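# Move glass flask from heating mantle to cork ring on desk

## Task

Lift the round-bottom flask out of the heating mantle and set it standing upright in one of the cork rings (fetched from the shelved bench by the window) placed on the desk. The task fails if the flask touches the floor, if it drops more than a few centimetres or is knocked hard (the glass breaks), or if it ends tipped over or tilted. At the end the gripper must have released it and the robot must have backed away; a flask that stays in place only because the robot holds it does not count.

## Robot and tools

Robot: a Hello Robot Stretch 4, single arm. It has an omni-wheel base, a lift sliding on a mast, an arm that telescopes forward, a three-joint wrist (yaw, pitch, roll) and a two-finger gripper. Height about 1.6 m; the base rim lies within 0.23 m of the base origin. Occasionally a loose object gets a brief push from outside.

Frames: the base frame sits on the floor under the base centre, x forward, y left, z up. hand_pose is the point between the open fingertips, given in this frame; its printed value may be slightly off. The odometry frame is the base frame as it was at scene start. base_odometry counts wheel turns only, so slip shows as travel; heading is positive leftward, -3.142 to 3.142.

execute_actions(actions, cameras): actions is a list holding one action or nothing (empty just reports state and pictures). An action holds "base", "joints" or both, optionally with "pace" and "contact_limits"; or else only {"end_of_arm": "enable_torque"}, which re-powers wrist or gripper motors that shut off. Motions in one action start together.
- base: exactly one relative move from where the base last reported itself: {"translate_m": d} straight, forward positive, -2 to 2 m; {"strafe_m": d} sideways, left positive, -2 to 2 m; {"rotate_rad": d} in place, counter-clockwise positive, -3.2 to 3.2 rad.
- joints: a dict of absolute targets by name: lift_m 0 to 1.2 (m); arm_m 0 to 0.55 (m extension); wrist_yaw_rad -1.134 to 4.276 (0 forward, positive left, 3.14 stowed, above 3.4 may hit arm); wrist_pitch_rad -1.117 to 4.259 (0 level, 1.57 pointing down); wrist_roll_rad -1.117 to 4.259 (0 fingers level, positive clockwise seen from behind); gripper_m -0.038 to 0.141 (fingertip gap in m; negative presses tips together). Done tolerances: lift/arm ±0.004, yaw ±0.02, pitch ±0.05, roll ±0.02, gripper ±0.004. Joint targets outside range get clipped and reported; other bad values or unknown keys reject the whole call with no motion. Joints or base omitted from an action may keep pushing to their earlier target unnoticed.
- pace: "slow", "default", "fast", "max" (base up to 0.1/0.3/0.4/0.6 m/s and 1/2/3/4 rad/s; with lift above 0.2 the cap falls toward 0.3 m/s and 1 rad/s at 1.2).
- contact_limits: only {"arm_m": v}, 0 (gentlest) to 0.75, default 0.5; how hard arm extension may push before stopping.
- cameras: list of head_camera, head_left_camera, head_right_camera, wrist_camera, or "all"; omitted/null means all, [] none. Each action is at most 15 s. Unfold the wrist at start with lift_m 0.4 plus wrist_yaw_rad 0.

wait(seconds 0 to 10) lets time pass and returns state. zoom_image(camera, region [x0,y0,x1,y1] pixels, at most 504x504) enlarges part of the latest full picture. read_manual gives licence texts only. finished_scene(scene) ends the scene irrevocably and reports success; a reply with no tool call ends everything. If a result reports a stop, later motion calls in the same reply are skipped.

Cameras: head_camera (420x560) looks forward and down from the mast top; turn the base to look elsewhere. head_left_camera and head_right_camera are fisheyes looking more steeply down, showing base and arm. wrist_camera (616x392) looks along the fingers, tips near the bottom.

Results: base_status and joint_status say how each motion ended: done, off_target (may still be pushing), contact_stop_at_<key> (hit something; that part goes slack, lift can sink, wheels can roll), limit_stop_at_<name> (built-in limit; limit_stop_at_tilt means lean over 6 degrees, lift/arm/wheels slack until upright; limit_stop_at_own_body means self-collision, often with wrist pitched up below -0.2 and rolled), torque_fault (wrist/gripper motor went limp; send enable_torque). on_its_own covers uncommanded behaviour; "held at" is a target. lidar_m: 12 distances in 30-degree sectors, first straight ahead then counter-clockwise; "-" means nothing or closer than 0.25 m; glass and thin legs may be missed. wrist_depth_mm: 7x7 grid of median depths 100-2000 mm, glass omitted. turned_by_wheels vs turned_by_imu differing over about 0.1 rad signals collision or slip. base_tilt in degrees (forward/right positive, fixed bias up to 1.5). motor_effort in percent, peak in brackets; a sustained load shows in wrist_pitch effort; wheel positive turns right.

Gripping: command a gap smaller than the object; tighter squeezes harder and pulls the object inward. Status done or the reading does not prove a grasp; check gripper effort and images. Tips pressing on a surface can stick; raise the lift.

Cautions: the flask is glass and invisible to depth/lidar, so rely on images. Move gently, lower it right down before opening, never let it fall or hit. Avoid turning or driving with over 1 kg held and arm beyond 0.2, and avoid hard pushes or pulls with a high gripper. Release, then back off before finishing.

Each tool is called after "Emit:" by a JSON object that holds its "fn" and its "kwargs", one argument or row to a line.

## Session

Emit:
{"fn": "execute_actions", "kwargs": {
  "actions": [],
  "cameras": ["head_camera","head_left_camera"]
}}

Scene clock: 0.00 s.
base_odometry: x=+0.000 y=+0.000 heading=+0.000 (m, m, rad; odometry frame)
turned_by_wheels: +0.000 (rad since the last result)
turned_by_imu: +0.000 (rad since the last result)
base_tilt: forward=-0.6 right=+0.1 (deg)
lidar_m: 1.77 1.35 1.24 1.31 1.46 1.38 2.23 1.75 1.03 1.09 1.49 1.75
base_status: not commanded
joint_positions: lift_m=+0.173 arm_m=+0.001 wrist_yaw_rad=+3.096 wrist_pitch_rad=-0.008 wrist_roll_rad=-0.010 gripper_m=+0.057
joint_status: not commanded
motor_effort: lift_m=+19 arm_m=+0 wrist_yaw_rad=-3 wrist_pitch_rad=-7 wrist_roll_rad=+0 gripper_m=-2 wheel_0=+0 wheel_1=+0 wheel_2=+0 (%)
hand_pose: x=-0.1122 y=+0.1005 z=+0.3538 quat_wxyz=(+0.023, +0.004, -0.005, +1.000) (m; base frame)
wrist_depth_mm: - 137 - - - 1366 1229 / - 129 - - 1983 1863 1808 / - 131 197 - - - 1808 / 115 139 - - - - 1808 / 1618 - - - 1756 1863 1756 / 1255 1308 197 1229 195 1118 1118 / 854 854 866 108 820 768 778
pictures: head_camera, head_left_camera
Images, in order (width x height): head_camera 420x560, head_left_camera 420x672.

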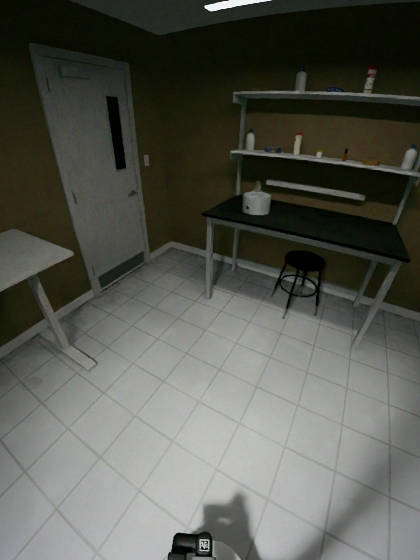

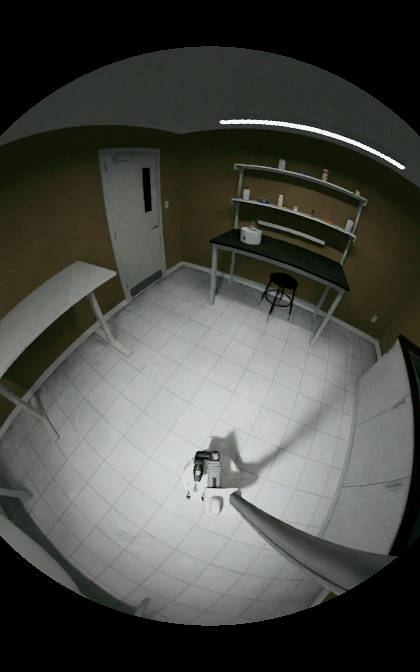

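Emit:
{"fn": "zoom_image", "kwargs": {
  "camera": "head_camera",
  "region": [220,60,420,230]
}}

Region (220, 60, 420, 230) of head_camera's 420x560 image, scaled by 2.520, with more detail than that image has; it fills the top 428 rows of this view, and the rest is white.

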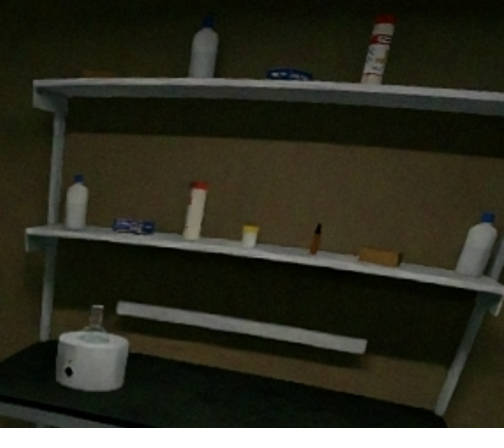

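No rings here. Look around.

Emit:
{"fn": "execute_actions", "kwargs": {
  "actions": [
    {"base":{"rotate_rad":-3.14},"pace":"fast"}
  ],
  "cameras": ["head_camera","head_left_camera"]
}}

Scene clock: 7.27 s.
base_odometry: x=+0.000 y=+0.000 heading=-3.140 (m, m, rad; odometry frame)
turned_by_wheels: -3.140 (rad since the last result)
turned_by_imu: -3.159 (rad since the last result)
base_tilt: forward=-0.6 right=+0.1 (deg)
lidar_m: 2.27 1.10 1.05 1.10 1.48 1.74 2.03 1.35 1.27 1.33 1.45 1.36
base_status: done
joint_positions: lift_m=+0.173 arm_m=+0.001 wrist_yaw_rad=+3.096 wrist_pitch_rad=-0.008 wrist_roll_rad=-0.010 gripper_m=+0.057
joint_status: not commanded
motor_effort: lift_m=+19(19) arm_m=+0(0) wrist_yaw_rad=-2(1) wrist_pitch_rad=-7(6) wrist_roll_rad=-2(0) gripper_m=-1(2) wheel_0=+0(4) wheel_1=+0(8) wheel_2=-1(11) (%)
hand_pose: x=-0.1122 y=+0.1005 z=+0.3538 quat_wxyz=(+0.023, +0.004, -0.005, +1.000) (m; base frame)
wrist_depth_mm: - 137 - - - - - / - 129 - - - - - / - 131 196 - - - - / 115 139 - - - - - / 1921 - - - 1921 1921 1756 / 1205 1336 198 1205 196 1118 1118 / 854 842 866 108 831 759 798
pictures: head_camera, head_left_camera
Images, in order (width x height): head_camera 420x560, head_left_camera 420x672.

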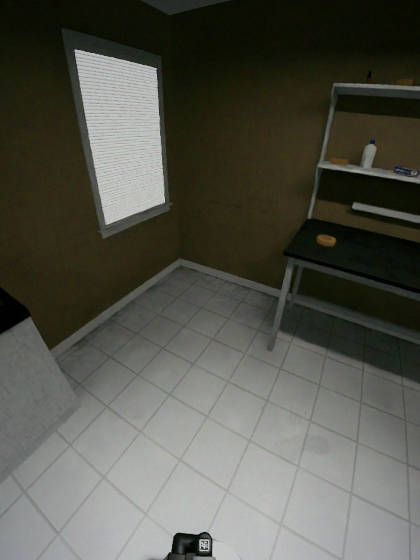

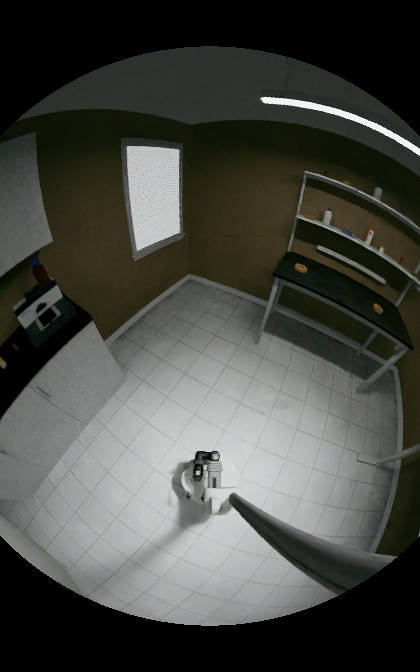

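Emit:
{"fn": "execute_actions", "kwargs": {
  "actions": [
    {"base":{"rotate_rad":-0.46},"joints":{"lift_m":1.0,"wrist_yaw_rad":0,"gripper_m":0.14}}
  ],
  "cameras": []
}}

Emit:
{"fn": "execute_actions", "kwargs": {
  "actions": [
    {"base":{"translate_m":0.9}}
  ],
  "cameras": ["head_camera"]
}}

Scene clock: 18.13 s.
base_odometry: x=+0.000 y=+0.000 heading=+2.683 (m, m, rad; odometry frame)
turned_by_wheels: -0.460 (rad since the last result)
turned_by_imu: -0.461 (rad since the last result)
base_tilt: forward=-0.6 right=+0.0 (deg)
lidar_m: 1.37 2.28 1.09 1.02 1.11 1.62 1.84 1.86 1.30 1.26 1.34 1.41
base_status: done
joint_positions: lift_m=+1.000 arm_m=+0.001 wrist_yaw_rad=+0.001 wrist_pitch_rad=-0.008 wrist_roll_rad=-0.010 gripper_m=+0.140
joint_status: all done
motor_effort: lift_m=+22(22) arm_m=+0(0) wrist_yaw_rad=-3(7) wrist_pitch_rad=-7(9) wrist_roll_rad=+0(1) gripper_m=+0(3) wheel_0=+1(4) wheel_1=+0(5) wheel_2=+0(7) (%)
hand_pose: x=+0.4605 y=-0.0873 z=+1.1802 quat_wxyz=(+1.000, -0.005, -0.004, +0.000) (m; base frame)
wrist_depth_mm: - 1983 1921 1863 1863 1808 1756 / - 1983 1921 1808 1921 1808 1808 / - - 1921 1921 1921 1808 1863 / - - 1983 1983 1921 1921 1863 / - - - 1661 1537 1336 1397 / - - 1182 1205 1160 1138 1921 / - - - 108 1983 1921 1921
pictures: none
No camera images: the call's "cameras" was empty. Leave "cameras" out to get every camera's image.

Scene clock: 22.63 s.
base_odometry: x=-0.807 y=+0.398 heading=+2.683 (m, m, rad; odometry frame)
turned_by_wheels: +0.000 (rad since the last result)
turned_by_imu: -0.002 (rad since the last result)
base_tilt: forward=-0.6 right=+0.0 (deg)
lidar_m: 0.48 0.53 1.65 1.61 1.15 1.51 3.44 1.83 1.37 1.31 0.68 0.50
base_status: done
joint_positions: lift_m=+1.000 arm_m=+0.001 wrist_yaw_rad=+0.000 wrist_pitch_rad=-0.008 wrist_roll_rad=-0.010 gripper_m=+0.140
joint_status: not commanded
motor_effort: lift_m=+21(22) arm_m=+0(0) wrist_yaw_rad=-3(3) wrist_pitch_rad=-7(6) wrist_roll_rad=-3(1) gripper_m=+2(0) wheel_0=+0(5) wheel_1=+0(5) wheel_2=+1(12) (%)
hand_pose: x=+0.4605 y=-0.0873 z=+1.1803 quat_wxyz=(+1.000, -0.005, -0.004, +0.000) (m; base frame)
wrist_depth_mm: 1060 1060 1060 1042 1025 1008 991 / 1078 1060 1042 1042 1025 1025 1025 / 1078 1060 842 1060 1025 1042 1025 / 1098 1060 1060 1060 1042 1042 1008 / 1098 1078 1078 1042 1042 960 1025 / 1098 1078 809 931 788 759 842 / 1118 1098 683 108 634 621 609
pictures: head_camera
Images, in order (width x height): head_camera 420x560.

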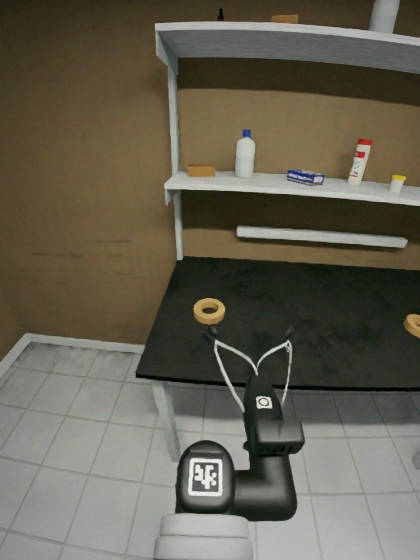

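Emit:
{"fn": "execute_actions", "kwargs": {
  "actions": [
    {"base":{"strafe_m":0.09},"joints":{"lift_m":0.8,"arm_m":0.2,"wrist_pitch_rad":0.3}}
  ],
  "cameras": ["head_camera","wrist_camera"]
}}

Scene clock: 29.00 s.
base_odometry: x=-0.847 y=+0.317 heading=+2.683 (m, m, rad; odometry frame)
turned_by_wheels: -0.001 (rad since the last result)
turned_by_imu: +0.010 (rad since the last result)
base_tilt: forward=-0.7 right=+0.1 (deg)
lidar_m: 0.46 1.33 1.56 1.51 1.10 1.42 3.43 1.93 1.42 1.39 0.69 0.50
base_status: done
joint_positions: lift_m=+0.820 arm_m=+0.196 wrist_yaw_rad=-0.007 wrist_pitch_rad=+0.237 wrist_roll_rad=-0.010 gripper_m=+0.140
joint_status: lift_m contact_stop (moved -0.180 of -0.200); arm_m contact_stop_at_lift_m (moved +0.195 of +0.199); wrist_pitch_rad contact_stop_at_lift_m (moved +0.245 of +0.308)
on_its_own: arm_m is held at +0.196, not at your +0.200, since a contact_stop; lift_m is slack since a contact_stop (your +0.800 is given up); wrist_yaw_rad is at rest, and its effort (+18) is outside its rest range (-13 to +13); wrist_pitch_rad is at rest, and its effort (+42) is outside its rest range (-23 to +23)
motor_effort: lift_m=+16(19) arm_m=+1(19) wrist_yaw_rad=+18(30) wrist_pitch_rad=+42(90) wrist_roll_rad=-1(2) gripper_m=+0(1) wheel_0=-2(8) wheel_1=-1(8) wheel_2=-6(10) (%)
hand_pose: x=+0.6463 y=-0.0895 z=+0.9300 quat_wxyz=(+0.993, -0.005, +0.118, -0.003) (m; base frame)
wrist_depth_mm: 809 798 788 788 788 778 768 / 854 831 820 820 820 809 788 / 878 866 866 854 842 831 788 / 917 891 480 359 407 430 421 / 960 320 312 303 294 283 281 / 238 213 210 225 201 197 213 / 188 184 182 108 176 173 172
pictures: head_camera, wrist_camera
camera_calibration (this result's frames):
wrist_camera: T_world_to_cam=[[0.0030669, -0.999487, -0.0318783, -0.0517291], [-0.27506, 0.0298057, -0.960965, 1.12129], [0.961422, 0.0117156, -0.274827, -0.135014], [0, 0, 0, 1]] pos_world=[0.438387, -0.0835416, 1.03877]
Images, in order (width x height): head_camera 420x560, wrist_camera 616x392.

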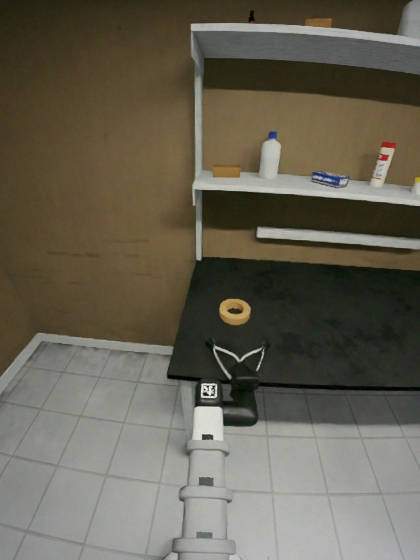

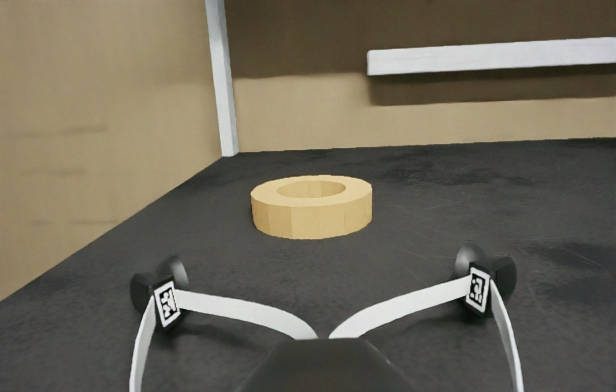

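Emit:
{"fn": "execute_actions", "kwargs": {
  "actions": [
    {"joints":{"lift_m":0.83,"arm_m":0.37,"wrist_pitch_rad":0.24}}
  ],
  "cameras": []
}}

Emit:
{"fn": "execute_actions", "kwargs": {
  "actions": [
    {"joints":{"gripper_m":0.02}}
  ],
  "cameras": []
}}

Emit:
{"fn": "execute_actions", "kwargs": {
  "actions": [
    {"joints":{"lift_m":0.95,"arm_m":0}}
  ],
  "cameras": ["wrist_camera"]
}}

Scene clock: 38.47 s.
base_odometry: x=-0.847 y=+0.317 heading=+2.683 (m, m, rad; odometry frame)
turned_by_wheels: +0.000 (rad since the last result)
turned_by_imu: +0.001 (rad since the last result)
base_tilt: forward=-0.6 right=+0.0 (deg)
lidar_m: 0.50 1.36 1.56 1.54 1.10 1.40 3.45 1.91 1.42 1.41 0.69 0.49
base_status: not commanded
joint_positions: lift_m=+0.830 arm_m=+0.368 wrist_yaw_rad=-0.001 wrist_pitch_rad=+0.241 wrist_roll_rad=-0.010 gripper_m=+0.140
joint_status: all done
motor_effort: lift_m=+22(22) arm_m=+9(7) wrist_yaw_rad=+0(15) wrist_pitch_rad=-4(19) wrist_roll_rad=-2(1) gripper_m=+1(0) wheel_0=-2(2) wheel_1=-1(1) wheel_2=-3(6) (%)
hand_pose: x=+0.8195 y=-0.0876 z=+0.9390 quat_wxyz=(+0.993, -0.005, +0.120, +0.000) (m; base frame)
wrist_depth_mm: 654 640 627 634 621 609 554 / 676 668 668 654 647 634 640 / 707 699 683 683 676 668 661 / 732 732 477 452 439 424 410 / 768 322 296 258 246 287 282 / 244 216 193 176 182 201 215 / 193 188 185 108 178 176 176
pictures: none
No camera images: the call's "cameras" was empty. Leave "cameras" out to get every camera's image.

Scene clock: 40.63 s.
base_odometry: x=-0.847 y=+0.317 heading=+2.683 (m, m, rad; odometry frame)
turned_by_wheels: +0.000 (rad since the last result)
turned_by_imu: +0.000 (rad since the last result)
base_tilt: forward=-0.6 right=+0.0 (deg)
lidar_m: 0.51 1.37 1.55 1.54 1.09 1.43 3.46 1.90 1.45 1.42 0.70 0.49
base_status: not commanded
joint_positions: lift_m=+0.830 arm_m=+0.369 wrist_yaw_rad=+0.000 wrist_pitch_rad=+0.242 wrist_roll_rad=-0.010 gripper_m=+0.021
joint_status: all done
motor_effort: lift_m=+22(22) arm_m=+8(9) wrist_yaw_rad=+0(1) wrist_pitch_rad=-7(8) wrist_roll_rad=-1(2) gripper_m=-39(37) wheel_0=-2(2) wheel_1=-1(1) wheel_2=-3(3) (%)
hand_pose: x=+0.8195 y=-0.0875 z=+0.9387 quat_wxyz=(+0.993, -0.005, +0.121, +0.000) (m; base frame)
wrist_depth_mm: 654 640 640 634 615 603 554 / 683 668 661 654 654 654 640 / 707 707 691 683 668 661 647 / 741 732 469 452 433 418 407 / 778 320 310 229 217 286 278 / 242 175 168 225 162 170 181 / 183 180 156 108 142 175 172
pictures: none
No camera images: the call's "cameras" was empty. Leave "cameras" out to get every camera's image.

Scene clock: 42.83 s.
base_odometry: x=-0.847 y=+0.317 heading=+2.683 (m, m, rad; odometry frame)
turned_by_wheels: +0.000 (rad since the last result)
turned_by_imu: +0.000 (rad since the last result)
base_tilt: forward=-0.6 right=+0.0 (deg)
lidar_m: 0.45 1.37 1.54 1.53 1.10 1.38 3.43 1.89 1.46 1.40 0.68 0.51
base_status: not commanded
joint_positions: lift_m=+0.950 arm_m=+0.003 wrist_yaw_rad=+0.000 wrist_pitch_rad=+0.243 wrist_roll_rad=-0.010 gripper_m=+0.021
joint_status: all done
joint sent to its limit — the command would take arm_m past its lower limit, so that joint was sent only as far as its limit.
motor_effort: lift_m=+22(23) arm_m=-8(8) wrist_yaw_rad=-2(1) wrist_pitch_rad=-9(9) wrist_roll_rad=+1(1) gripper_m=-39(38) wheel_0=-2(3) wheel_1=-1(1) wheel_2=-2(3) (%)
hand_pose: x=+0.4534 y=-0.0874 z=+1.0585 quat_wxyz=(+0.993, -0.005, +0.121, +0.001) (m; base frame)
wrist_depth_mm: 991 991 960 960 946 946 931 / 1042 1025 991 1025 976 976 960 / 1078 1078 1078 1060 1042 1008 1025 / 1118 1138 1078 878 831 798 778 / 1182 1160 609 231 218 554 535 / 1255 176 168 228 161 170 421 / 1281 349 156 108 142 340 332
pictures: wrist_camera
camera_calibration (this result's frames):
wrist_camera: T_world_to_cam=[[0.0101598, -0.999438, -0.0319324, -0.0481579], [-0.280536, 0.0278026, -0.959441, 1.19243], [0.95979, 0.0187059, -0.280096, 0.092658], [0, 0, 0, 1]] pos_world=[0.246078, -0.083017, 1.16849]
Images, in order (width x height): wrist_camera 616x392.

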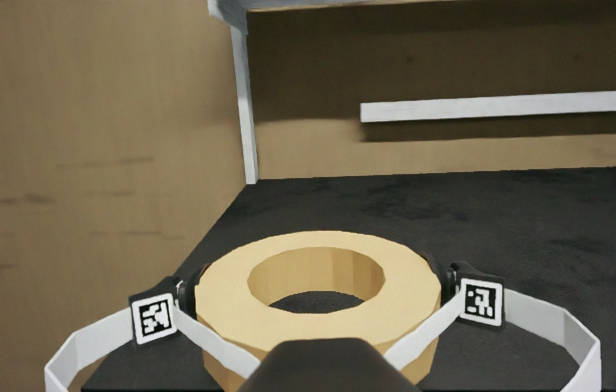

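Got it. Desk is at +y side (behind-right now).

Emit:
{"fn": "execute_actions", "kwargs": {
  "actions": [
    {"base":{"rotate_rad":-1.8}}
  ],
  "cameras": ["head_camera"]
}}

Scene clock: 47.83 s.
base_odometry: x=-0.847 y=+0.317 heading=+0.883 (m, m, rad; odometry frame)
turned_by_wheels: -1.800 (rad since the last result)
turned_by_imu: -1.810 (rad since the last result)
base_tilt: forward=-0.6 right=+0.0 (deg)
lidar_m: 0.45 0.86 0.57 0.49 0.50 1.59 1.54 1.11 1.17 2.26 2.70 1.58
base_status: done
joint_positions: lift_m=+0.950 arm_m=+0.003 wrist_yaw_rad=+0.000 wrist_pitch_rad=+0.243 wrist_roll_rad=-0.010 gripper_m=+0.021
joint_status: not commanded
motor_effort: lift_m=+21(22) arm_m=-8(8) wrist_yaw_rad=-2(0) wrist_pitch_rad=-9(9) wrist_roll_rad=+0(1) gripper_m=-37(39) wheel_0=-1(6) wheel_1=-1(5) wheel_2=+0(8) (%)
hand_pose: x=+0.4534 y=-0.0874 z=+1.0586 quat_wxyz=(+0.993, -0.005, +0.121, +0.001) (m; base frame)
wrist_depth_mm: 1661 1756 1756 1863 1863 - - / 1708 1756 1863 1921 - - - / 1756 1808 1808 1808 1756 1863 - / 1863 1921 - - - - - / 1921 - - 230 217 - - / 1983 175 168 228 161 171 1863 / 1118 1618 156 108 142 1576 1576
pictures: head_camera
Images, in order (width x height): head_camera 420x560.

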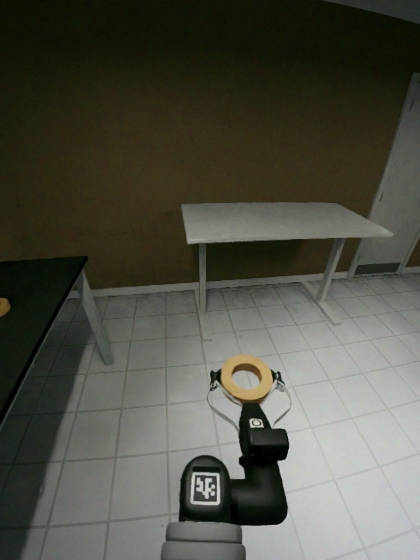

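Emit:
{"fn": "execute_actions", "kwargs": {
  "actions": [
    {"base":{"strafe_m":-0.4}}
  ],
  "cameras": []
}}

Emit:
{"fn": "execute_actions", "kwargs": {
  "actions": [
    {"base":{"translate_m":1.0},"joints":{"arm_m":0.3}}
  ],
  "cameras": ["head_camera"]
}}

Scene clock: 60.93 s.
base_odometry: x=-0.538 y=+0.063 heading=+0.883 (m, m, rad; odometry frame)
turned_by_wheels: +0.000 (rad since the last result)
turned_by_imu: +0.000 (rad since the last result)
base_tilt: forward=-0.6 right=+0.1 (deg)
lidar_m: 0.45 1.48 1.01 0.89 1.71 1.61 1.48 0.88 1.07 2.15 2.27 1.67
base_status: done
joint_positions: lift_m=+0.950 arm_m=+0.003 wrist_yaw_rad=+0.000 wrist_pitch_rad=+0.243 wrist_roll_rad=-0.010 gripper_m=+0.021
joint_status: not commanded
motor_effort: lift_m=+21(21) arm_m=-8(8) wrist_yaw_rad=-2(1) wrist_pitch_rad=-6(10) wrist_roll_rad=-1(1) gripper_m=-38(38) wheel_0=+0(8) wheel_1=+0(8) wheel_2=+0(2) (%)
hand_pose: x=+0.4534 y=-0.0874 z=+1.0586 quat_wxyz=(+0.993, -0.005, +0.121, +0.001) (m; base frame)
wrist_depth_mm: 1756 1756 1863 1863 1983 - - / 1808 1863 1863 1921 - - - / 1863 1808 1708 1863 - - - / 1983 1921 - - - - - / 1921 - 1618 231 217 - - / - 176 169 227 161 170 1921 / 1576 1576 156 108 143 1576 1537
pictures: none
No camera images: the call's "cameras" was empty. Leave "cameras" out to get every camera's image.

Scene clock: 65.77 s.
base_odometry: x=+0.097 y=+0.836 heading=+0.883 (m, m, rad; odometry frame)
turned_by_wheels: +0.000 (rad since the last result)
turned_by_imu: -0.002 (rad since the last result)
base_tilt: forward=-0.6 right=+0.0 (deg)
lidar_m: 0.49 0.47 0.59 1.03 1.07 1.34 1.85 1.86 2.30 2.04 0.84 0.57
base_status: done
joint_positions: lift_m=+0.950 arm_m=+0.299 wrist_yaw_rad=+0.000 wrist_pitch_rad=+0.243 wrist_roll_rad=-0.010 gripper_m=+0.021
joint_status: all done
motor_effort: lift_m=+21(21) arm_m=+8(7) wrist_yaw_rad=-2(1) wrist_pitch_rad=-9(8) wrist_roll_rad=+0(1) gripper_m=-38(41) wheel_0=-1(4) wheel_1=+0(5) wheel_2=+2(8) (%)
hand_pose: x=+0.7495 y=-0.0874 z=+1.0586 quat_wxyz=(+0.993, -0.005, +0.121, +0.001) (m; base frame)
wrist_depth_mm: 640 676 699 715 750 788 809 / 668 691 723 741 778 820 854 / 699 723 741 778 820 854 878 / 715 741 768 741 715 691 661 / 544 525 512 230 217 466 459 / 397 176 168 227 161 170 349 / 301 296 156 108 143 287 283
pictures: head_camera
Images, in order (width x height): head_camera 420x560.

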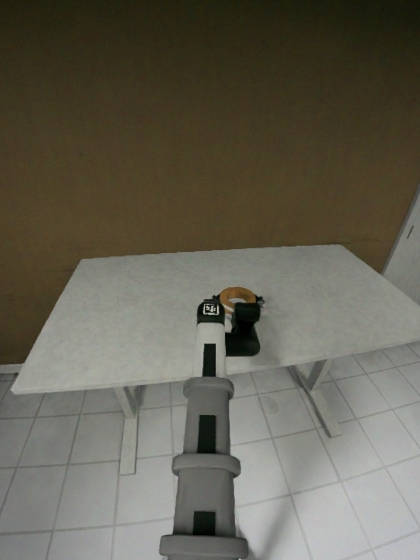

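Lower till contact.

Emit:
{"fn": "execute_actions", "kwargs": {
  "actions": [
    {"joints":{"lift_m":0.6},"pace":"slow"}
  ],
  "cameras": []
}}

Emit:
{"fn": "execute_actions", "kwargs": {
  "actions": [
    {"joints":{"gripper_m":0.14}}
  ],
  "cameras": []
}}

Scene clock: 71.67 s.
base_odometry: x=+0.097 y=+0.836 heading=+0.883 (m, m, rad; odometry frame)
turned_by_wheels: +0.000 (rad since the last result)
turned_by_imu: +0.003 (rad since the last result)
base_tilt: forward=-0.6 right=+0.1 (deg)
lidar_m: 0.49 0.47 0.60 1.05 1.04 1.32 1.86 1.84 2.30 2.07 0.88 0.56
base_status: not commanded
joint_positions: lift_m=+0.843 arm_m=+0.299 wrist_yaw_rad=-0.004 wrist_pitch_rad=+0.219 wrist_roll_rad=-0.010 gripper_m=+0.021
joint_status: lift_m contact_stop (moved -0.107 of -0.350)
on_its_own: lift_m is slack since a contact_stop (your +0.600 is given up); wrist_pitch_rad is at rest, and its effort (+62) is outside its rest range (-23 to +23)
motor_effort: lift_m=+13(19) arm_m=+5(8) wrist_yaw_rad=+9(11) wrist_pitch_rad=+62(94) wrist_roll_rad=-1(7) gripper_m=-35(39) wheel_0=+0(1) wheel_1=+1(2) wheel_2=-4(3) (%)
hand_pose: x=+0.7512 y=-0.0886 z=+0.9582 quat_wxyz=(+0.994, -0.005, +0.109, -0.001) (m; base frame)
wrist_depth_mm: 647 676 699 732 759 788 831 / 668 699 732 759 778 820 854 / 691 723 741 788 798 831 831 / 544 521 492 469 445 427 415 / 324 317 287 229 217 279 273 / 231 175 164 161 158 171 151 / 166 170 155 108 142 164 163
pictures: none
No camera images: the call's "cameras" was empty. Leave "cameras" out to get every camera's image.

not run: a stop came earlier in this reply.

Emit:
{"fn": "execute_actions", "kwargs": {
  "actions": [
    {"joints":{"gripper_m":0.14,"lift_m":0.85}}
  ],
  "cameras": []
}}

Emit:
{"fn": "execute_actions", "kwargs": {
  "actions": [
    {"joints":{"arm_m":0,"lift_m":1.1,"wrist_pitch_rad":0},"base":{"rotate_rad":-1.4}}
  ],
  "cameras": ["head_camera"]
}}

Scene clock: 78.50 s.
base_odometry: x=+0.097 y=+0.836 heading=+0.883 (m, m, rad; odometry frame)
turned_by_wheels: +0.000 (rad since the last result)
turned_by_imu: +0.001 (rad since the last result)
base_tilt: forward=-0.6 right=+0.0 (deg)
lidar_m: 0.51 0.47 0.60 1.03 1.05 1.34 1.86 1.82 2.32 2.06 0.89 0.58
base_status: not commanded
joint_positions: lift_m=+0.851 arm_m=+0.299 wrist_yaw_rad=-0.005 wrist_pitch_rad=+0.225 wrist_roll_rad=-0.010 gripper_m=+0.140
joint_status: all done
on_its_own: wrist_pitch_rad is at rest, and its effort (+41) is outside its rest range (-23 to +23)
motor_effort: lift_m=+11(16) arm_m=+5(5) wrist_yaw_rad=+12(12) wrist_pitch_rad=+41(44) wrist_roll_rad=+1(1) gripper_m=+3(38) wheel_0=-1(1) wheel_1=+1(1) wheel_2=-3(3) (%)
hand_pose: x=+0.7508 y=-0.0887 z=+0.9646 quat_wxyz=(+0.994, -0.005, +0.112, -0.002) (m; base frame)
wrist_depth_mm: 654 676 699 723 759 809 820 / 676 691 723 750 778 798 854 / 691 723 750 768 798 831 831 / 549 525 500 477 455 436 415 / 334 324 254 253 239 289 282 / 239 234 187 167 178 196 211 / 186 176 179 108 173 166 170
pictures: none
No camera images: the call's "cameras" was empty. Leave "cameras" out to get every camera's image.

Scene clock: 80.60 s.
base_odometry: x=+0.097 y=+0.836 heading=-0.517 (m, m, rad; odometry frame)
turned_by_wheels: -1.400 (rad since the last result)
turned_by_imu: -1.408 (rad since the last result)
base_tilt: forward=-0.6 right=+0.0 (deg)
lidar_m: 2.05 0.72 0.50 0.47 0.51 1.09 1.06 1.13 2.58 1.82 1.92 2.15
base_status: done
joint_positions: lift_m=+1.100 arm_m=+0.003 wrist_yaw_rad=+0.000 wrist_pitch_rad=+0.002 wrist_roll_rad=-0.010 gripper_m=+0.140
joint_status: all done
joint sent to its limit — the command would take arm_m past its lower limit, so that joint was sent only as far as its limit.
motor_effort: lift_m=+22(24) arm_m=-8(10) wrist_yaw_rad=-2(10) wrist_pitch_rad=-8(39) wrist_roll_rad=-3(0) gripper_m=+1(1) wheel_0=+1(6) wheel_1=+1(7) wheel_2=+0(7) (%)
hand_pose: x=+0.4619 y=-0.0875 z=+1.2772 quat_wxyz=(+1.000, -0.005, +0.001, +0.000) (m; base frame)
wrist_depth_mm: - - - - - - - / 1863 - - - - - - / 1863 - - - - - - / 1863 - - - - - - / 1863 - - - - 1863 - / 1863 - 1863 - - - - / 1863 - - 108 - - -
pictures: head_camera
Images, in order (width x height): head_camera 420x560.

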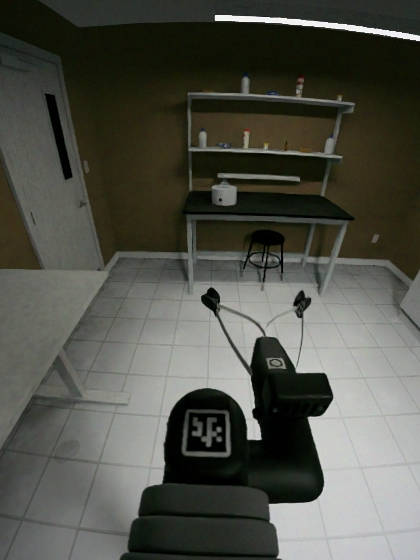

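Emit:
{"fn": "execute_actions", "kwargs": {
  "actions": [
    {"base":{"translate_m":1.5},"joints":{"lift_m":0.98}}
  ],
  "cameras": ["head_camera","wrist_camera"]
}}

Scene clock: 90.60 s.
base_odometry: x=+1.401 y=+0.094 heading=-0.517 (m, m, rad; odometry frame)
turned_by_wheels: +0.000 (rad since the last result)
turned_by_imu: -0.004 (rad since the last result)
base_tilt: forward=-0.6 right=+0.0 (deg)
lidar_m: 0.54 0.59 1.33 1.25 0.67 0.72 3.30 3.40 1.93 1.85 0.82 0.58
base_status: done
joint_positions: lift_m=+0.980 arm_m=+0.002 wrist_yaw_rad=+0.000 wrist_pitch_rad=+0.002 wrist_roll_rad=-0.010 gripper_m=+0.140
joint_status: all done
motor_effort: lift_m=+16(21) arm_m=-8(8) wrist_yaw_rad=-1(0) wrist_pitch_rad=-7(9) wrist_roll_rad=+0(1) gripper_m=-1(2) wheel_0=+0(3) wheel_1=+0(4) wheel_2=+1(11) (%)
hand_pose: x=+0.4619 y=-0.0875 z=+1.1578 quat_wxyz=(+1.000, -0.005, +0.001, +0.000) (m; base frame)
wrist_depth_mm: 1138 1118 1118 1138 1160 1098 1118 / 1138 1118 1098 1138 1118 1118 1025 / 1138 1118 1138 1118 1160 1138 1160 / 1118 1160 1160 1138 1160 1138 1182 / 1160 1182 1160 1138 1160 1160 1160 / 1138 1160 580 544 585 691 778 / 1205 627 615 108 574 564 559
pictures: head_camera, wrist_camera
camera_calibration (this result's frames):
wrist_camera: T_world_to_cam=[[0.0172275, -0.999437, -0.0287888, -0.0520495], [-0.0439527, 0.0280082, -0.998641, 1.22613], [0.998885, 0.0184695, -0.0434454, -0.1797], [0, 0, 0, 1]] pos_world=[0.234288, -0.083043, 1.21516]
Images, in order (width x height): head_camera 420x560, wrist_camera 616x392.

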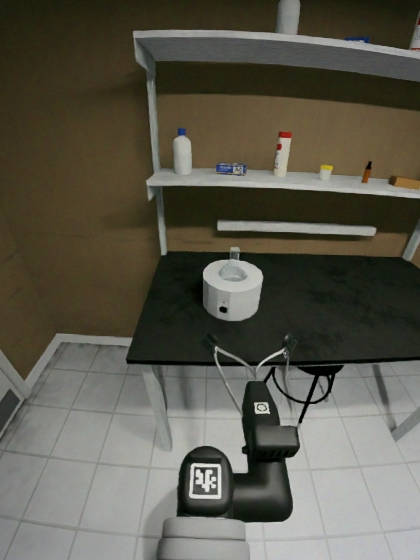

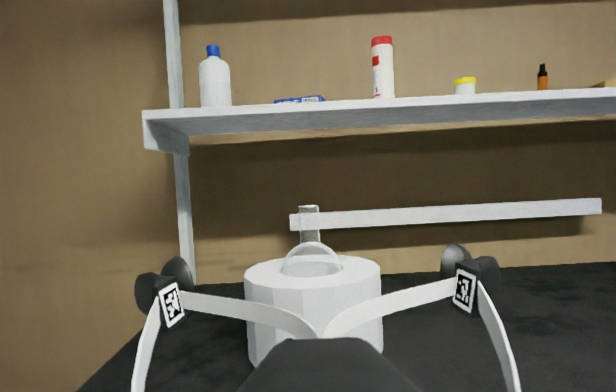

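Emit:
{"fn": "execute_actions", "kwargs": {
  "actions": [
    {"joints":{"lift_m":0.96,"arm_m":0.42}}
  ],
  "cameras": ["wrist_camera","head_camera"]
}}

Scene clock: 98.73 s.
base_odometry: x=+1.401 y=+0.094 heading=-0.517 (m, m, rad; odometry frame)
turned_by_wheels: +0.000 (rad since the last result)
turned_by_imu: +0.001 (rad since the last result)
base_tilt: forward=-0.6 right=+0.0 (deg)
lidar_m: 0.56 0.58 1.33 1.24 0.64 0.70 3.32 3.35 1.89 1.84 0.84 0.62
base_status: not commanded
joint_positions: lift_m=+0.960 arm_m=+0.419 wrist_yaw_rad=+0.000 wrist_pitch_rad=+0.002 wrist_roll_rad=-0.010 gripper_m=+0.140
joint_status: all done
motor_effort: lift_m=+15(15) arm_m=+8(10) wrist_yaw_rad=-2(0) wrist_pitch_rad=-7(7) wrist_roll_rad=-2(1) gripper_m=+1(1) wheel_0=+0(0) wheel_1=+0(0) wheel_2=+1(0) (%)
hand_pose: x=+0.8779 y=-0.0874 z=+1.1379 quat_wxyz=(+1.000, -0.005, +0.001, +0.000) (m; base frame)
wrist_depth_mm: 394 384 392 404 418 430 449 / 469 591 621 647 732 732 732 / 741 741 741 723 732 741 741 / 741 732 741 750 741 732 732 / 750 683 750 741 750 661 750 / 768 634 750 750 661 647 741 / 759 580 282 108 270 466 517
pictures: head_camera, wrist_camera
camera_calibration (this result's frames):
wrist_camera: T_world_to_cam=[[0.0175897, -0.999431, -0.0287837, -0.0600107], [-0.043684, 0.0279925, -0.998653, 1.22435], [0.998891, 0.0188234, -0.0431667, -0.596483], [0, 0, 0, 1]] pos_world=[0.650361, -0.0830214, 1.19523]
Images, in order (width x height): head_camera 420x560, wrist_camera 616x392.

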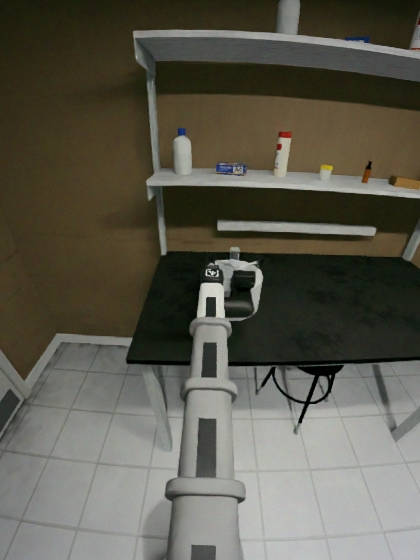

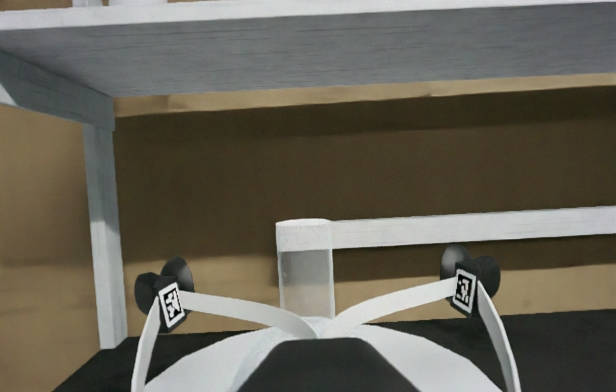

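Emit:
{"fn": "execute_actions", "kwargs": {
  "actions": [
    {"joints":{"gripper_m":0.0}}
  ],
  "cameras": []
}}

Emit:
{"fn": "execute_actions", "kwargs": {
  "actions": [
    {"joints":{"lift_m":1.12},"pace":"slow"}
  ],
  "cameras": []
}}

Emit:
{"fn": "execute_actions", "kwargs": {
  "actions": [
    {"joints":{"arm_m":0.0}}
  ],
  "cameras": ["head_camera"]
}}

Scene clock: 105.27 s.
base_odometry: x=+1.401 y=+0.094 heading=-0.517 (m, m, rad; odometry frame)
turned_by_wheels: +0.000 (rad since the last result)
turned_by_imu: +0.001 (rad since the last result)
base_tilt: forward=-0.6 right=+0.1 (deg)
lidar_m: 0.54 0.57 1.33 1.26 0.68 0.71 3.33 3.39 1.91 1.83 0.85 0.58
base_status: not commanded
joint_positions: lift_m=+0.960 arm_m=+0.419 wrist_yaw_rad=+0.002 wrist_pitch_rad=+0.001 wrist_roll_rad=-0.010 gripper_m=+0.001
joint_status: all done
motor_effort: lift_m=+15(15) arm_m=+8(8) wrist_yaw_rad=-7(8) wrist_pitch_rad=-1(6) wrist_roll_rad=-1(1) gripper_m=-23(25) wheel_0=+1(1) wheel_1=+0(0) wheel_2=+1(0) (%)
hand_pose: x=+0.8782 y=-0.0868 z=+1.1382 quat_wxyz=(+1.000, -0.005, +0.001, +0.001) (m; base frame)
wrist_depth_mm: 392 402 389 402 415 427 445 / 466 580 603 634 683 732 732 / 741 759 741 732 741 732 741 / 741 741 741 741 741 732 732 / 750 741 741 647 647 741 741 / 750 741 186 750 185 741 750 / 768 554 286 108 272 252 517
pictures: none
No camera images: the call's "cameras" was empty. Leave "cameras" out to get every camera's image.

Scene clock: 107.37 s.
base_odometry: x=+1.401 y=+0.094 heading=-0.517 (m, m, rad; odometry frame)
turned_by_wheels: +0.000 (rad since the last result)
turned_by_imu: +0.000 (rad since the last result)
base_tilt: forward=-0.6 right=+0.0 (deg)
lidar_m: 0.56 0.57 1.32 1.25 0.67 0.75 3.36 3.38 1.94 1.84 0.82 0.59
base_status: not commanded
joint_positions: lift_m=+1.120 arm_m=+0.419 wrist_yaw_rad=+0.001 wrist_pitch_rad=+0.005 wrist_roll_rad=-0.010 gripper_m=+0.001
joint_status: all done
motor_effort: lift_m=+23(23) arm_m=+8(8) wrist_yaw_rad=-3(6) wrist_pitch_rad=-13(13) wrist_roll_rad=-1(0) gripper_m=-21(23) wheel_0=+0(1) wheel_1=+0(0) wheel_2=+1(0) (%)
hand_pose: x=+0.8781 y=-0.0873 z=+1.2964 quat_wxyz=(+1.000, -0.005, +0.002, +0.000) (m; base frame)
wrist_depth_mm: 723 732 723 723 723 723 723 / 732 517 723 732 732 723 732 / 750 504 732 521 741 517 741 / 433 741 741 741 759 741 741 / 750 741 750 759 750 750 750 / 759 759 185 661 186 661 661 / 759 647 759 108 768 768 750
pictures: none
No camera images: the call's "cameras" was empty. Leave "cameras" out to get every camera's image.

Scene clock: 109.70 s.
base_odometry: x=+1.401 y=+0.094 heading=-0.517 (m, m, rad; odometry frame)
turned_by_wheels: +0.000 (rad since the last result)
turned_by_imu: +0.000 (rad since the last result)
base_tilt: forward=-0.6 right=+0.0 (deg)
lidar_m: 0.55 0.58 1.31 1.22 0.70 0.74 3.37 3.35 1.93 1.82 0.85 0.59
base_status: not commanded
joint_positions: lift_m=+1.120 arm_m=+0.003 wrist_yaw_rad=+0.000 wrist_pitch_rad=+0.005 wrist_roll_rad=-0.010 gripper_m=+0.001
joint_status: all done
joint sent to its limit — the command would take arm_m past its lower limit, so that joint was sent only as far as its limit.
motor_effort: lift_m=+23(23) arm_m=-8(8) wrist_yaw_rad=-1(4) wrist_pitch_rad=-14(15) wrist_roll_rad=-3(3) gripper_m=-20(22) wheel_0=+0(0) wheel_1=+0(0) wheel_2=+1(0) (%)
hand_pose: x=+0.4619 y=-0.0874 z=+1.2965 quat_wxyz=(+1.000, -0.005, +0.002, +0.000) (m; base frame)
wrist_depth_mm: 1138 1118 1138 1138 1118 1118 1138 / 1138 1118 1118 1118 1138 1138 1138 / 1138 1118 1042 1118 1138 1160 1138 / 1160 1118 1160 1138 1160 1138 1160 / 1182 1138 1160 1138 1160 1160 1160 / 1182 1182 186 1182 186 1160 1138 / 1205 1160 866 108 854 788 809
pictures: head_camera
Images, in order (width x height): head_camera 420x560.

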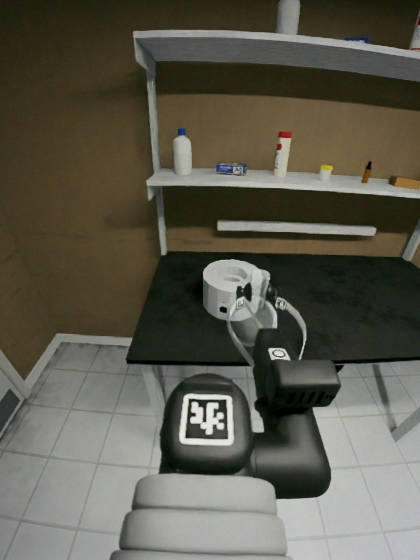

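Held. Retrace.

Emit:
{"fn": "execute_actions", "kwargs": {
  "actions": [
    {"base":{"translate_m":-1.5}}
  ],
  "cameras": []
}}

Emit:
{"fn": "execute_actions", "kwargs": {
  "actions": [
    {"base":{"rotate_rad":1.4}}
  ],
  "cameras": []
}}

Emit:
{"fn": "execute_actions", "kwargs": {
  "actions": [
    {"joints":{"arm_m":0.29}}
  ],
  "cameras": ["head_camera","head_right_camera"]
}}

Scene clock: 122.10 s.
base_odometry: x=+0.097 y=+0.836 heading=-0.517 (m, m, rad; odometry frame)
turned_by_wheels: +0.000 (rad since the last result)
turned_by_imu: +0.007 (rad since the last result)
base_tilt: forward=-0.6 right=+0.0 (deg)
lidar_m: 2.05 0.75 0.51 0.47 0.52 1.10 1.07 1.12 2.57 1.84 1.93 2.16
base_status: done
joint_positions: lift_m=+1.120 arm_m=+0.002 wrist_yaw_rad=+0.000 wrist_pitch_rad=+0.005 wrist_roll_rad=-0.010 gripper_m=+0.001
joint_status: not commanded
motor_effort: lift_m=+22(23) arm_m=-8(8) wrist_yaw_rad=-3(0) wrist_pitch_rad=-14(14) wrist_roll_rad=+1(1) gripper_m=-20(20) wheel_0=+0(3) wheel_1=+1(6) wheel_2=+0(12) (%)
hand_pose: x=+0.4619 y=-0.0874 z=+1.2966 quat_wxyz=(+1.000, -0.005, +0.002, +0.000) (m; base frame)
wrist_depth_mm: - - - - - - - / 1921 - - - - - - / 1921 - - - - - - / 1863 - - - - - - / 1863 - - - - - - / 1863 - 185 - 186 - - / 1863 - - 108 - - -
pictures: none
No camera images: the call's "cameras" was empty. Leave "cameras" out to get every camera's image.

Scene clock: 124.50 s.
base_odometry: x=+0.097 y=+0.836 heading=+0.883 (m, m, rad; odometry frame)
turned_by_wheels: +1.400 (rad since the last result)
turned_by_imu: +1.409 (rad since the last result)
base_tilt: forward=-0.6 right=+0.0 (deg)
lidar_m: 0.46 0.48 0.60 1.04 1.08 1.32 1.86 1.85 2.31 2.04 0.88 0.56
base_status: done
joint_positions: lift_m=+1.120 arm_m=+0.002 wrist_yaw_rad=+0.000 wrist_pitch_rad=+0.005 wrist_roll_rad=-0.010 gripper_m=+0.001
joint_status: not commanded
motor_effort: lift_m=+22(22) arm_m=-8(8) wrist_yaw_rad=-2(2) wrist_pitch_rad=-14(13) wrist_roll_rad=-2(3) gripper_m=-23(25) wheel_0=-2(5) wheel_1=-1(6) wheel_2=+0(6) (%)
hand_pose: x=+0.4619 y=-0.0874 z=+1.2966 quat_wxyz=(+1.000, -0.005, +0.002, +0.000) (m; base frame)
wrist_depth_mm: 946 976 1060 1078 1078 1160 1205 / 960 1008 1025 1060 1138 1160 1229 / 976 991 1078 1078 1138 1138 1205 / 976 1008 1025 1098 1138 1160 1205 / 960 1042 1060 1078 1138 1205 1229 / 976 1025 185 1025 187 1042 1042 / 878 778 820 108 778 723 759
pictures: none
No camera images: the call's "cameras" was empty. Leave "cameras" out to get every camera's image.

Scene clock: 126.50 s.
base_odometry: x=+0.097 y=+0.836 heading=+0.883 (m, m, rad; odometry frame)
turned_by_wheels: +0.000 (rad since the last result)
turned_by_imu: +0.000 (rad since the last result)
base_tilt: forward=-0.6 right=+0.0 (deg)
lidar_m: 0.47 0.49 0.60 1.05 1.04 1.35 1.86 1.86 2.31 2.06 0.91 0.55
base_status: not commanded
joint_positions: lift_m=+1.120 arm_m=+0.289 wrist_yaw_rad=+0.000 wrist_pitch_rad=+0.005 wrist_roll_rad=-0.010 gripper_m=+0.001
joint_status: all done
motor_effort: lift_m=+22(22) arm_m=+8(9) wrist_yaw_rad=-3(2) wrist_pitch_rad=-12(15) wrist_roll_rad=+1(1) gripper_m=-22(25) wheel_0=-2(1) wheel_1=-1(1) wheel_2=+0(0) (%)
hand_pose: x=+0.7480 y=-0.0874 z=+1.2966 quat_wxyz=(+1.000, -0.005, +0.002, +0.000) (m; base frame)
wrist_depth_mm: 715 732 759 788 820 854 891 / 707 741 768 788 831 878 904 / 723 741 778 798 820 866 891 / 715 741 768 820 842 878 917 / 723 750 778 820 831 878 917 / 723 750 185 820 186 891 917 / 732 750 788 108 778 715 741
pictures: head_camera, head_right_camera
Images, in order (width x height): head_camera 420x560, head_right_camera 420x672.

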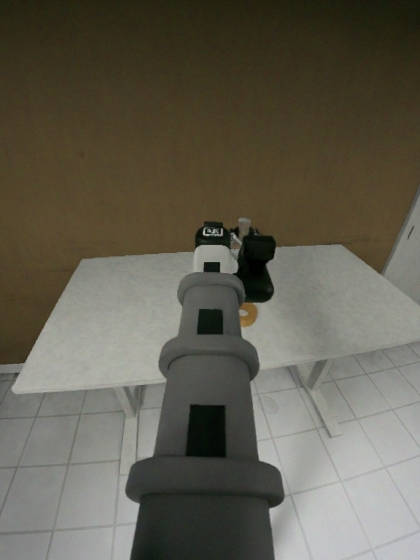

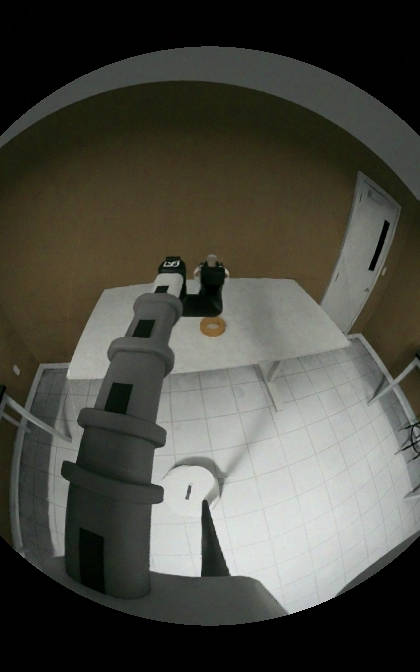

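Emit:
{"fn": "execute_actions", "kwargs": {
  "actions": [
    {"joints":{"arm_m":0.275,"lift_m":1.02}}
  ],
  "cameras": ["head_right_camera"]
}}

Emit:
{"fn": "zoom_image", "kwargs": {
  "camera": "head_right_camera",
  "region": [130,240,290,360]
}}

Scene clock: 133.63 s.
base_odometry: x=+0.097 y=+0.836 heading=+0.883 (m, m, rad; odometry frame)
turned_by_wheels: +0.000 (rad since the last result)
turned_by_imu: +0.001 (rad since the last result)
base_tilt: forward=-0.6 right=+0.0 (deg)
lidar_m: 0.47 0.48 0.59 1.06 1.07 1.32 1.85 1.87 2.25 2.04 0.88 0.58
base_status: not commanded
joint_positions: lift_m=+1.020 arm_m=+0.276 wrist_yaw_rad=+0.000 wrist_pitch_rad=+0.005 wrist_roll_rad=-0.010 gripper_m=+0.001
joint_status: all done
motor_effort: lift_m=+16(21) arm_m=-8(12) wrist_yaw_rad=-3(2) wrist_pitch_rad=-12(11) wrist_roll_rad=-1(1) gripper_m=-21(22) wheel_0=-2(2) wheel_1=-1(1) wheel_2=+0(0) (%)
hand_pose: x=+0.7358 y=-0.0874 z=+1.1971 quat_wxyz=(+1.000, -0.005, +0.002, +0.000) (m; base frame)
wrist_depth_mm: 715 732 759 809 820 866 904 / 723 750 778 809 842 866 904 / 723 750 788 798 842 891 917 / 723 750 788 809 866 904 931 / 732 768 778 820 854 904 917 / 741 768 186 778 186 778 768 / 647 591 621 108 585 549 564
pictures: head_right_camera
Images, in order (width x height): head_right_camera 420x672.

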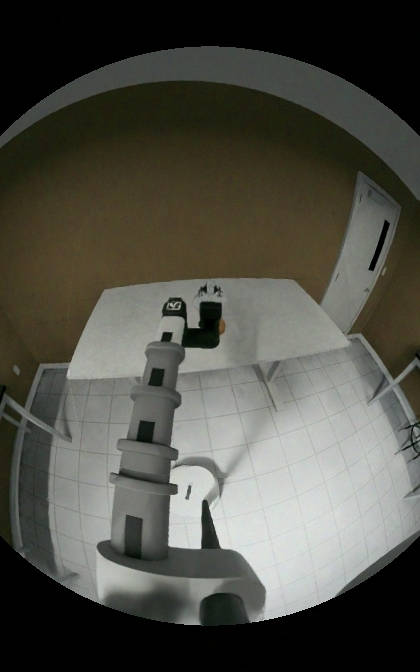

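Region (130, 240, 290, 360) of head_right_camera's 420x672 image, scaled by 3.150, with more detail than that image has; it fills the top 378 rows of this view, and the rest is white.

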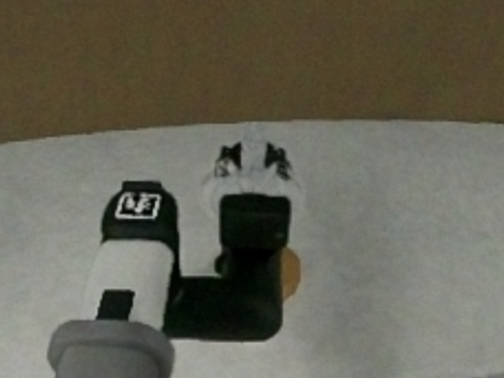

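Ring slightly right; nudge then lower.

Emit:
{"fn": "execute_actions", "kwargs": {
  "actions": [
    {"base":{"strafe_m":-0.015},"pace":"slow"}
  ],
  "cameras": []
}}

Emit:
{"fn": "execute_actions", "kwargs": {
  "actions": [
    {"joints":{"lift_m":0.9},"pace":"slow"}
  ],
  "cameras": ["head_right_camera"]
}}

Scene clock: 138.13 s.
base_odometry: x=+0.109 y=+0.827 heading=+0.883 (m, m, rad; odometry frame)
turned_by_wheels: +0.000 (rad since the last result)
turned_by_imu: +0.001 (rad since the last result)
base_tilt: forward=-0.6 right=+0.1 (deg)
lidar_m: 0.48 0.50 0.62 1.06 1.08 1.34 1.85 1.83 2.28 2.04 0.86 0.59
base_status: done
joint_positions: lift_m=+1.020 arm_m=+0.276 wrist_yaw_rad=+0.000 wrist_pitch_rad=+0.005 wrist_roll_rad=-0.010 gripper_m=+0.001
joint_status: not commanded
motor_effort: lift_m=+16(16) arm_m=-8(8) wrist_yaw_rad=-3(0) wrist_pitch_rad=-15(14) wrist_roll_rad=-1(1) gripper_m=-24(23) wheel_0=+0(1) wheel_1=-1(4) wheel_2=+0(4) (%)
hand_pose: x=+0.7358 y=-0.0874 z=+1.1971 quat_wxyz=(+1.000, -0.005, +0.002, +0.000) (m; base frame)
wrist_depth_mm: 723 750 778 798 854 854 904 / 723 750 778 809 842 891 904 / 732 750 788 820 842 891 931 / 741 768 788 831 842 878 917 / 741 759 798 820 854 878 946 / 732 759 185 788 187 778 768 / 640 585 615 108 585 539 559
pictures: none
No camera images: the call's "cameras" was empty. Leave "cameras" out to get every camera's image.

Scene clock: 139.97 s.
base_odometry: x=+0.109 y=+0.827 heading=+0.883 (m, m, rad; odometry frame)
turned_by_wheels: +0.000 (rad since the last result)
turned_by_imu: +0.000 (rad since the last result)
base_tilt: forward=-0.6 right=+0.1 (deg)
lidar_m: 0.47 0.48 0.62 1.08 1.08 1.32 1.83 1.87 2.26 2.02 0.90 0.56
base_status: not commanded
joint_positions: lift_m=+0.901 arm_m=+0.276 wrist_yaw_rad=+0.000 wrist_pitch_rad=-0.029 wrist_roll_rad=-0.010 gripper_m=+0.001
joint_status: all done
on_its_own: wrist_pitch_rad is at rest, and its effort (+81) is outside its rest range (-23 to +23)
motor_effort: lift_m=+5(17) arm_m=-8(8) wrist_yaw_rad=-4(3) wrist_pitch_rad=+81(80) wrist_roll_rad=-1(2) gripper_m=-25(21) wheel_0=+0(0) wheel_1=-1(1) wheel_2=+0(0) (%)
hand_pose: x=+0.7358 y=-0.0873 z=+1.0876 quat_wxyz=(+1.000, -0.005, -0.014, +0.000) (m; base frame)
wrist_depth_mm: 741 759 798 831 866 904 931 / 741 759 788 842 842 891 917 / 741 759 798 831 866 878 946 / 723 759 788 820 866 891 917 / 732 759 788 831 854 891 904 / 715 699 185 585 186 585 580 / 466 421 445 108 418 384 402
pictures: head_right_camera
Images, in order (width x height): head_right_camera 420x672.

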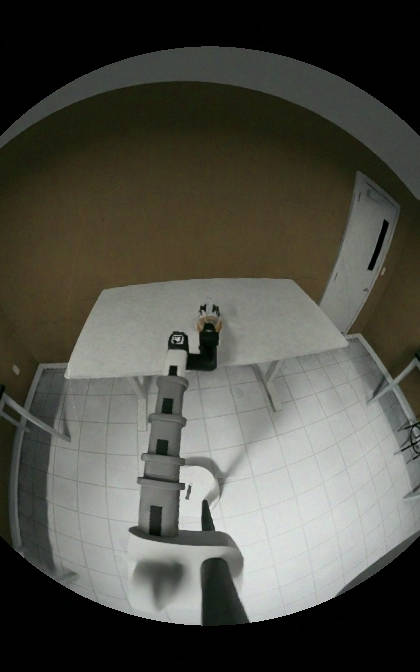

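Emit:
{"fn": "execute_actions", "kwargs": {
  "actions": [
    {"joints":{"gripper_m":0.14,"lift_m":0.91}}
  ],
  "cameras": []
}}

Emit:
{"fn": "execute_actions", "kwargs": {
  "actions": [
    {"joints":{"arm_m":0.0}}
  ],
  "cameras": ["wrist_camera"]
}}

Scene clock: 147.50 s.
base_odometry: x=+0.109 y=+0.827 heading=+0.883 (m, m, rad; odometry frame)
turned_by_wheels: +0.000 (rad since the last result)
turned_by_imu: +0.001 (rad since the last result)
base_tilt: forward=-0.6 right=+0.1 (deg)
lidar_m: 0.47 0.47 0.61 1.07 1.09 1.34 1.84 1.84 2.27 2.04 0.86 0.57
base_status: not commanded
joint_positions: lift_m=+0.910 arm_m=+0.276 wrist_yaw_rad=+0.001 wrist_pitch_rad=+0.002 wrist_roll_rad=-0.010 gripper_m=+0.140
joint_status: all done
motor_effort: lift_m=+16(16) arm_m=-8(8) wrist_yaw_rad=-5(7) wrist_pitch_rad=-4(84) wrist_roll_rad=-1(5) gripper_m=+4(21) wheel_0=+0(0) wheel_1=+0(1) wheel_2=+1(1) (%)
hand_pose: x=+0.7359 y=-0.0872 z=+1.0880 quat_wxyz=(+1.000, -0.005, +0.001, +0.000) (m; base frame)
wrist_depth_mm: 723 741 788 809 831 878 904 / 723 759 778 820 842 878 917 / 732 759 778 820 854 891 917 / 741 759 798 820 854 891 904 / 723 768 788 820 842 842 798 / 609 504 484 539 459 442 496 / 415 402 392 108 375 364 359
pictures: none
No camera images: the call's "cameras" was empty. Leave "cameras" out to get every camera's image.

Scene clock: 149.43 s.
base_odometry: x=+0.109 y=+0.827 heading=+0.883 (m, m, rad; odometry frame)
turned_by_wheels: +0.000 (rad since the last result)
turned_by_imu: +0.000 (rad since the last result)
base_tilt: forward=-0.6 right=+0.1 (deg)
lidar_m: 0.47 0.49 0.59 1.07 1.09 1.37 1.87 1.85 2.30 2.04 0.85 0.56
base_status: not commanded
joint_positions: lift_m=+0.910 arm_m=+0.003 wrist_yaw_rad=+0.000 wrist_pitch_rad=+0.002 wrist_roll_rad=-0.010 gripper_m=+0.140
joint_status: all done
joint sent to its limit — the command would take arm_m past its lower limit, so that joint was sent only as far as its limit.
motor_effort: lift_m=+16(16) arm_m=-8(10) wrist_yaw_rad=-1(3) wrist_pitch_rad=-7(7) wrist_roll_rad=-2(2) gripper_m=+3(1) wheel_0=+0(1) wheel_1=+0(0) wheel_2=+1(0) (%)
hand_pose: x=+0.4619 y=-0.0874 z=+1.0878 quat_wxyz=(+1.000, -0.005, +0.001, +0.000) (m; base frame)
wrist_depth_mm: 960 991 1025 1060 1118 1138 1229 / 960 991 1042 1078 1138 1205 1229 / 960 991 1060 1078 1118 1182 1205 / 960 1008 1042 1078 1138 1205 1229 / 976 1008 1042 976 917 866 831 / 621 512 488 477 466 442 504 / 418 402 399 108 377 368 362
pictures: wrist_camera
camera_calibration (this result's frames):
wrist_camera: T_world_to_cam=[[0.0174968, -0.999424, -0.0290856, -0.053788], [-0.0438078, 0.0282959, -0.998639, 1.15622], [0.998887, 0.0187472, -0.0432875, -0.182931], [0, 0, 0, 1]] pos_world=[0.23432, -0.0830438, 1.14517]
Images, in order (width x height): wrist_camera 616x392.

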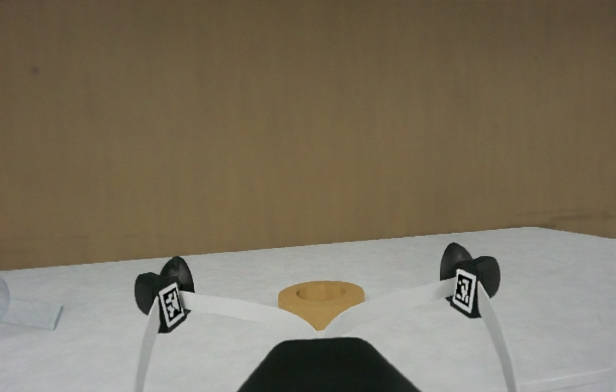

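Fell over. Look.

Emit:
{"fn": "execute_actions", "kwargs": {
  "actions": [],
  "cameras": ["head_camera"]
}}

Scene clock: 152.10 s.
base_odometry: x=+0.109 y=+0.827 heading=+0.883 (m, m, rad; odometry frame)
turned_by_wheels: +0.000 (rad since the last result)
turned_by_imu: +0.000 (rad since the last result)
base_tilt: forward=-0.6 right=+0.0 (deg)
lidar_m: 0.48 0.46 0.60 1.05 1.07 1.34 1.84 1.86 2.28 2.05 0.86 0.54
base_status: not commanded
joint_positions: lift_m=+0.910 arm_m=+0.003 wrist_yaw_rad=+0.000 wrist_pitch_rad=+0.002 wrist_roll_rad=-0.010 gripper_m=+0.140
joint_status: all done
joint sent to its limit — the command would take arm_m past its lower limit, so that joint was sent only as far as its limit.
motor_effort: lift_m=+16(16) arm_m=-8(10) wrist_yaw_rad=-2(3) wrist_pitch_rad=-6(7) wrist_roll_rad=+0(2) gripper_m=+1(1) wheel_0=+0(1) wheel_1=+0(0) wheel_2=+1(0) (%)
hand_pose: x=+0.4619 y=-0.0874 z=+1.0878 quat_wxyz=(+1.000, -0.005, +0.001, +0.000) (m; base frame)
wrist_depth_mm: 960 1008 1025 1042 1138 1160 1205 / 960 991 1042 1078 1118 1160 1205 / 976 1008 1042 1078 1138 1205 1229 / 976 1008 1042 1078 1138 1160 1229 / 976 1025 1025 976 904 842 820 / 621 508 484 473 466 445 500 / 418 402 402 108 379 362 362
pictures: head_camera
Images, in order (width x height): head_camera 420x560.

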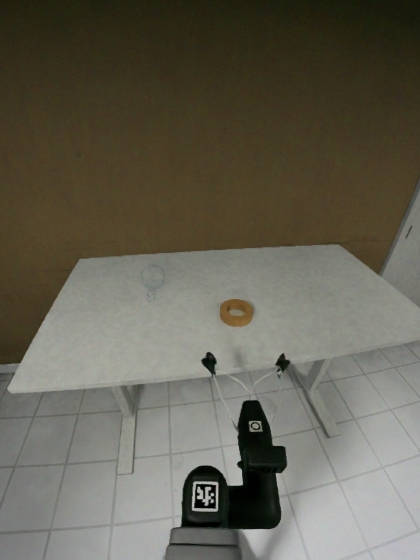

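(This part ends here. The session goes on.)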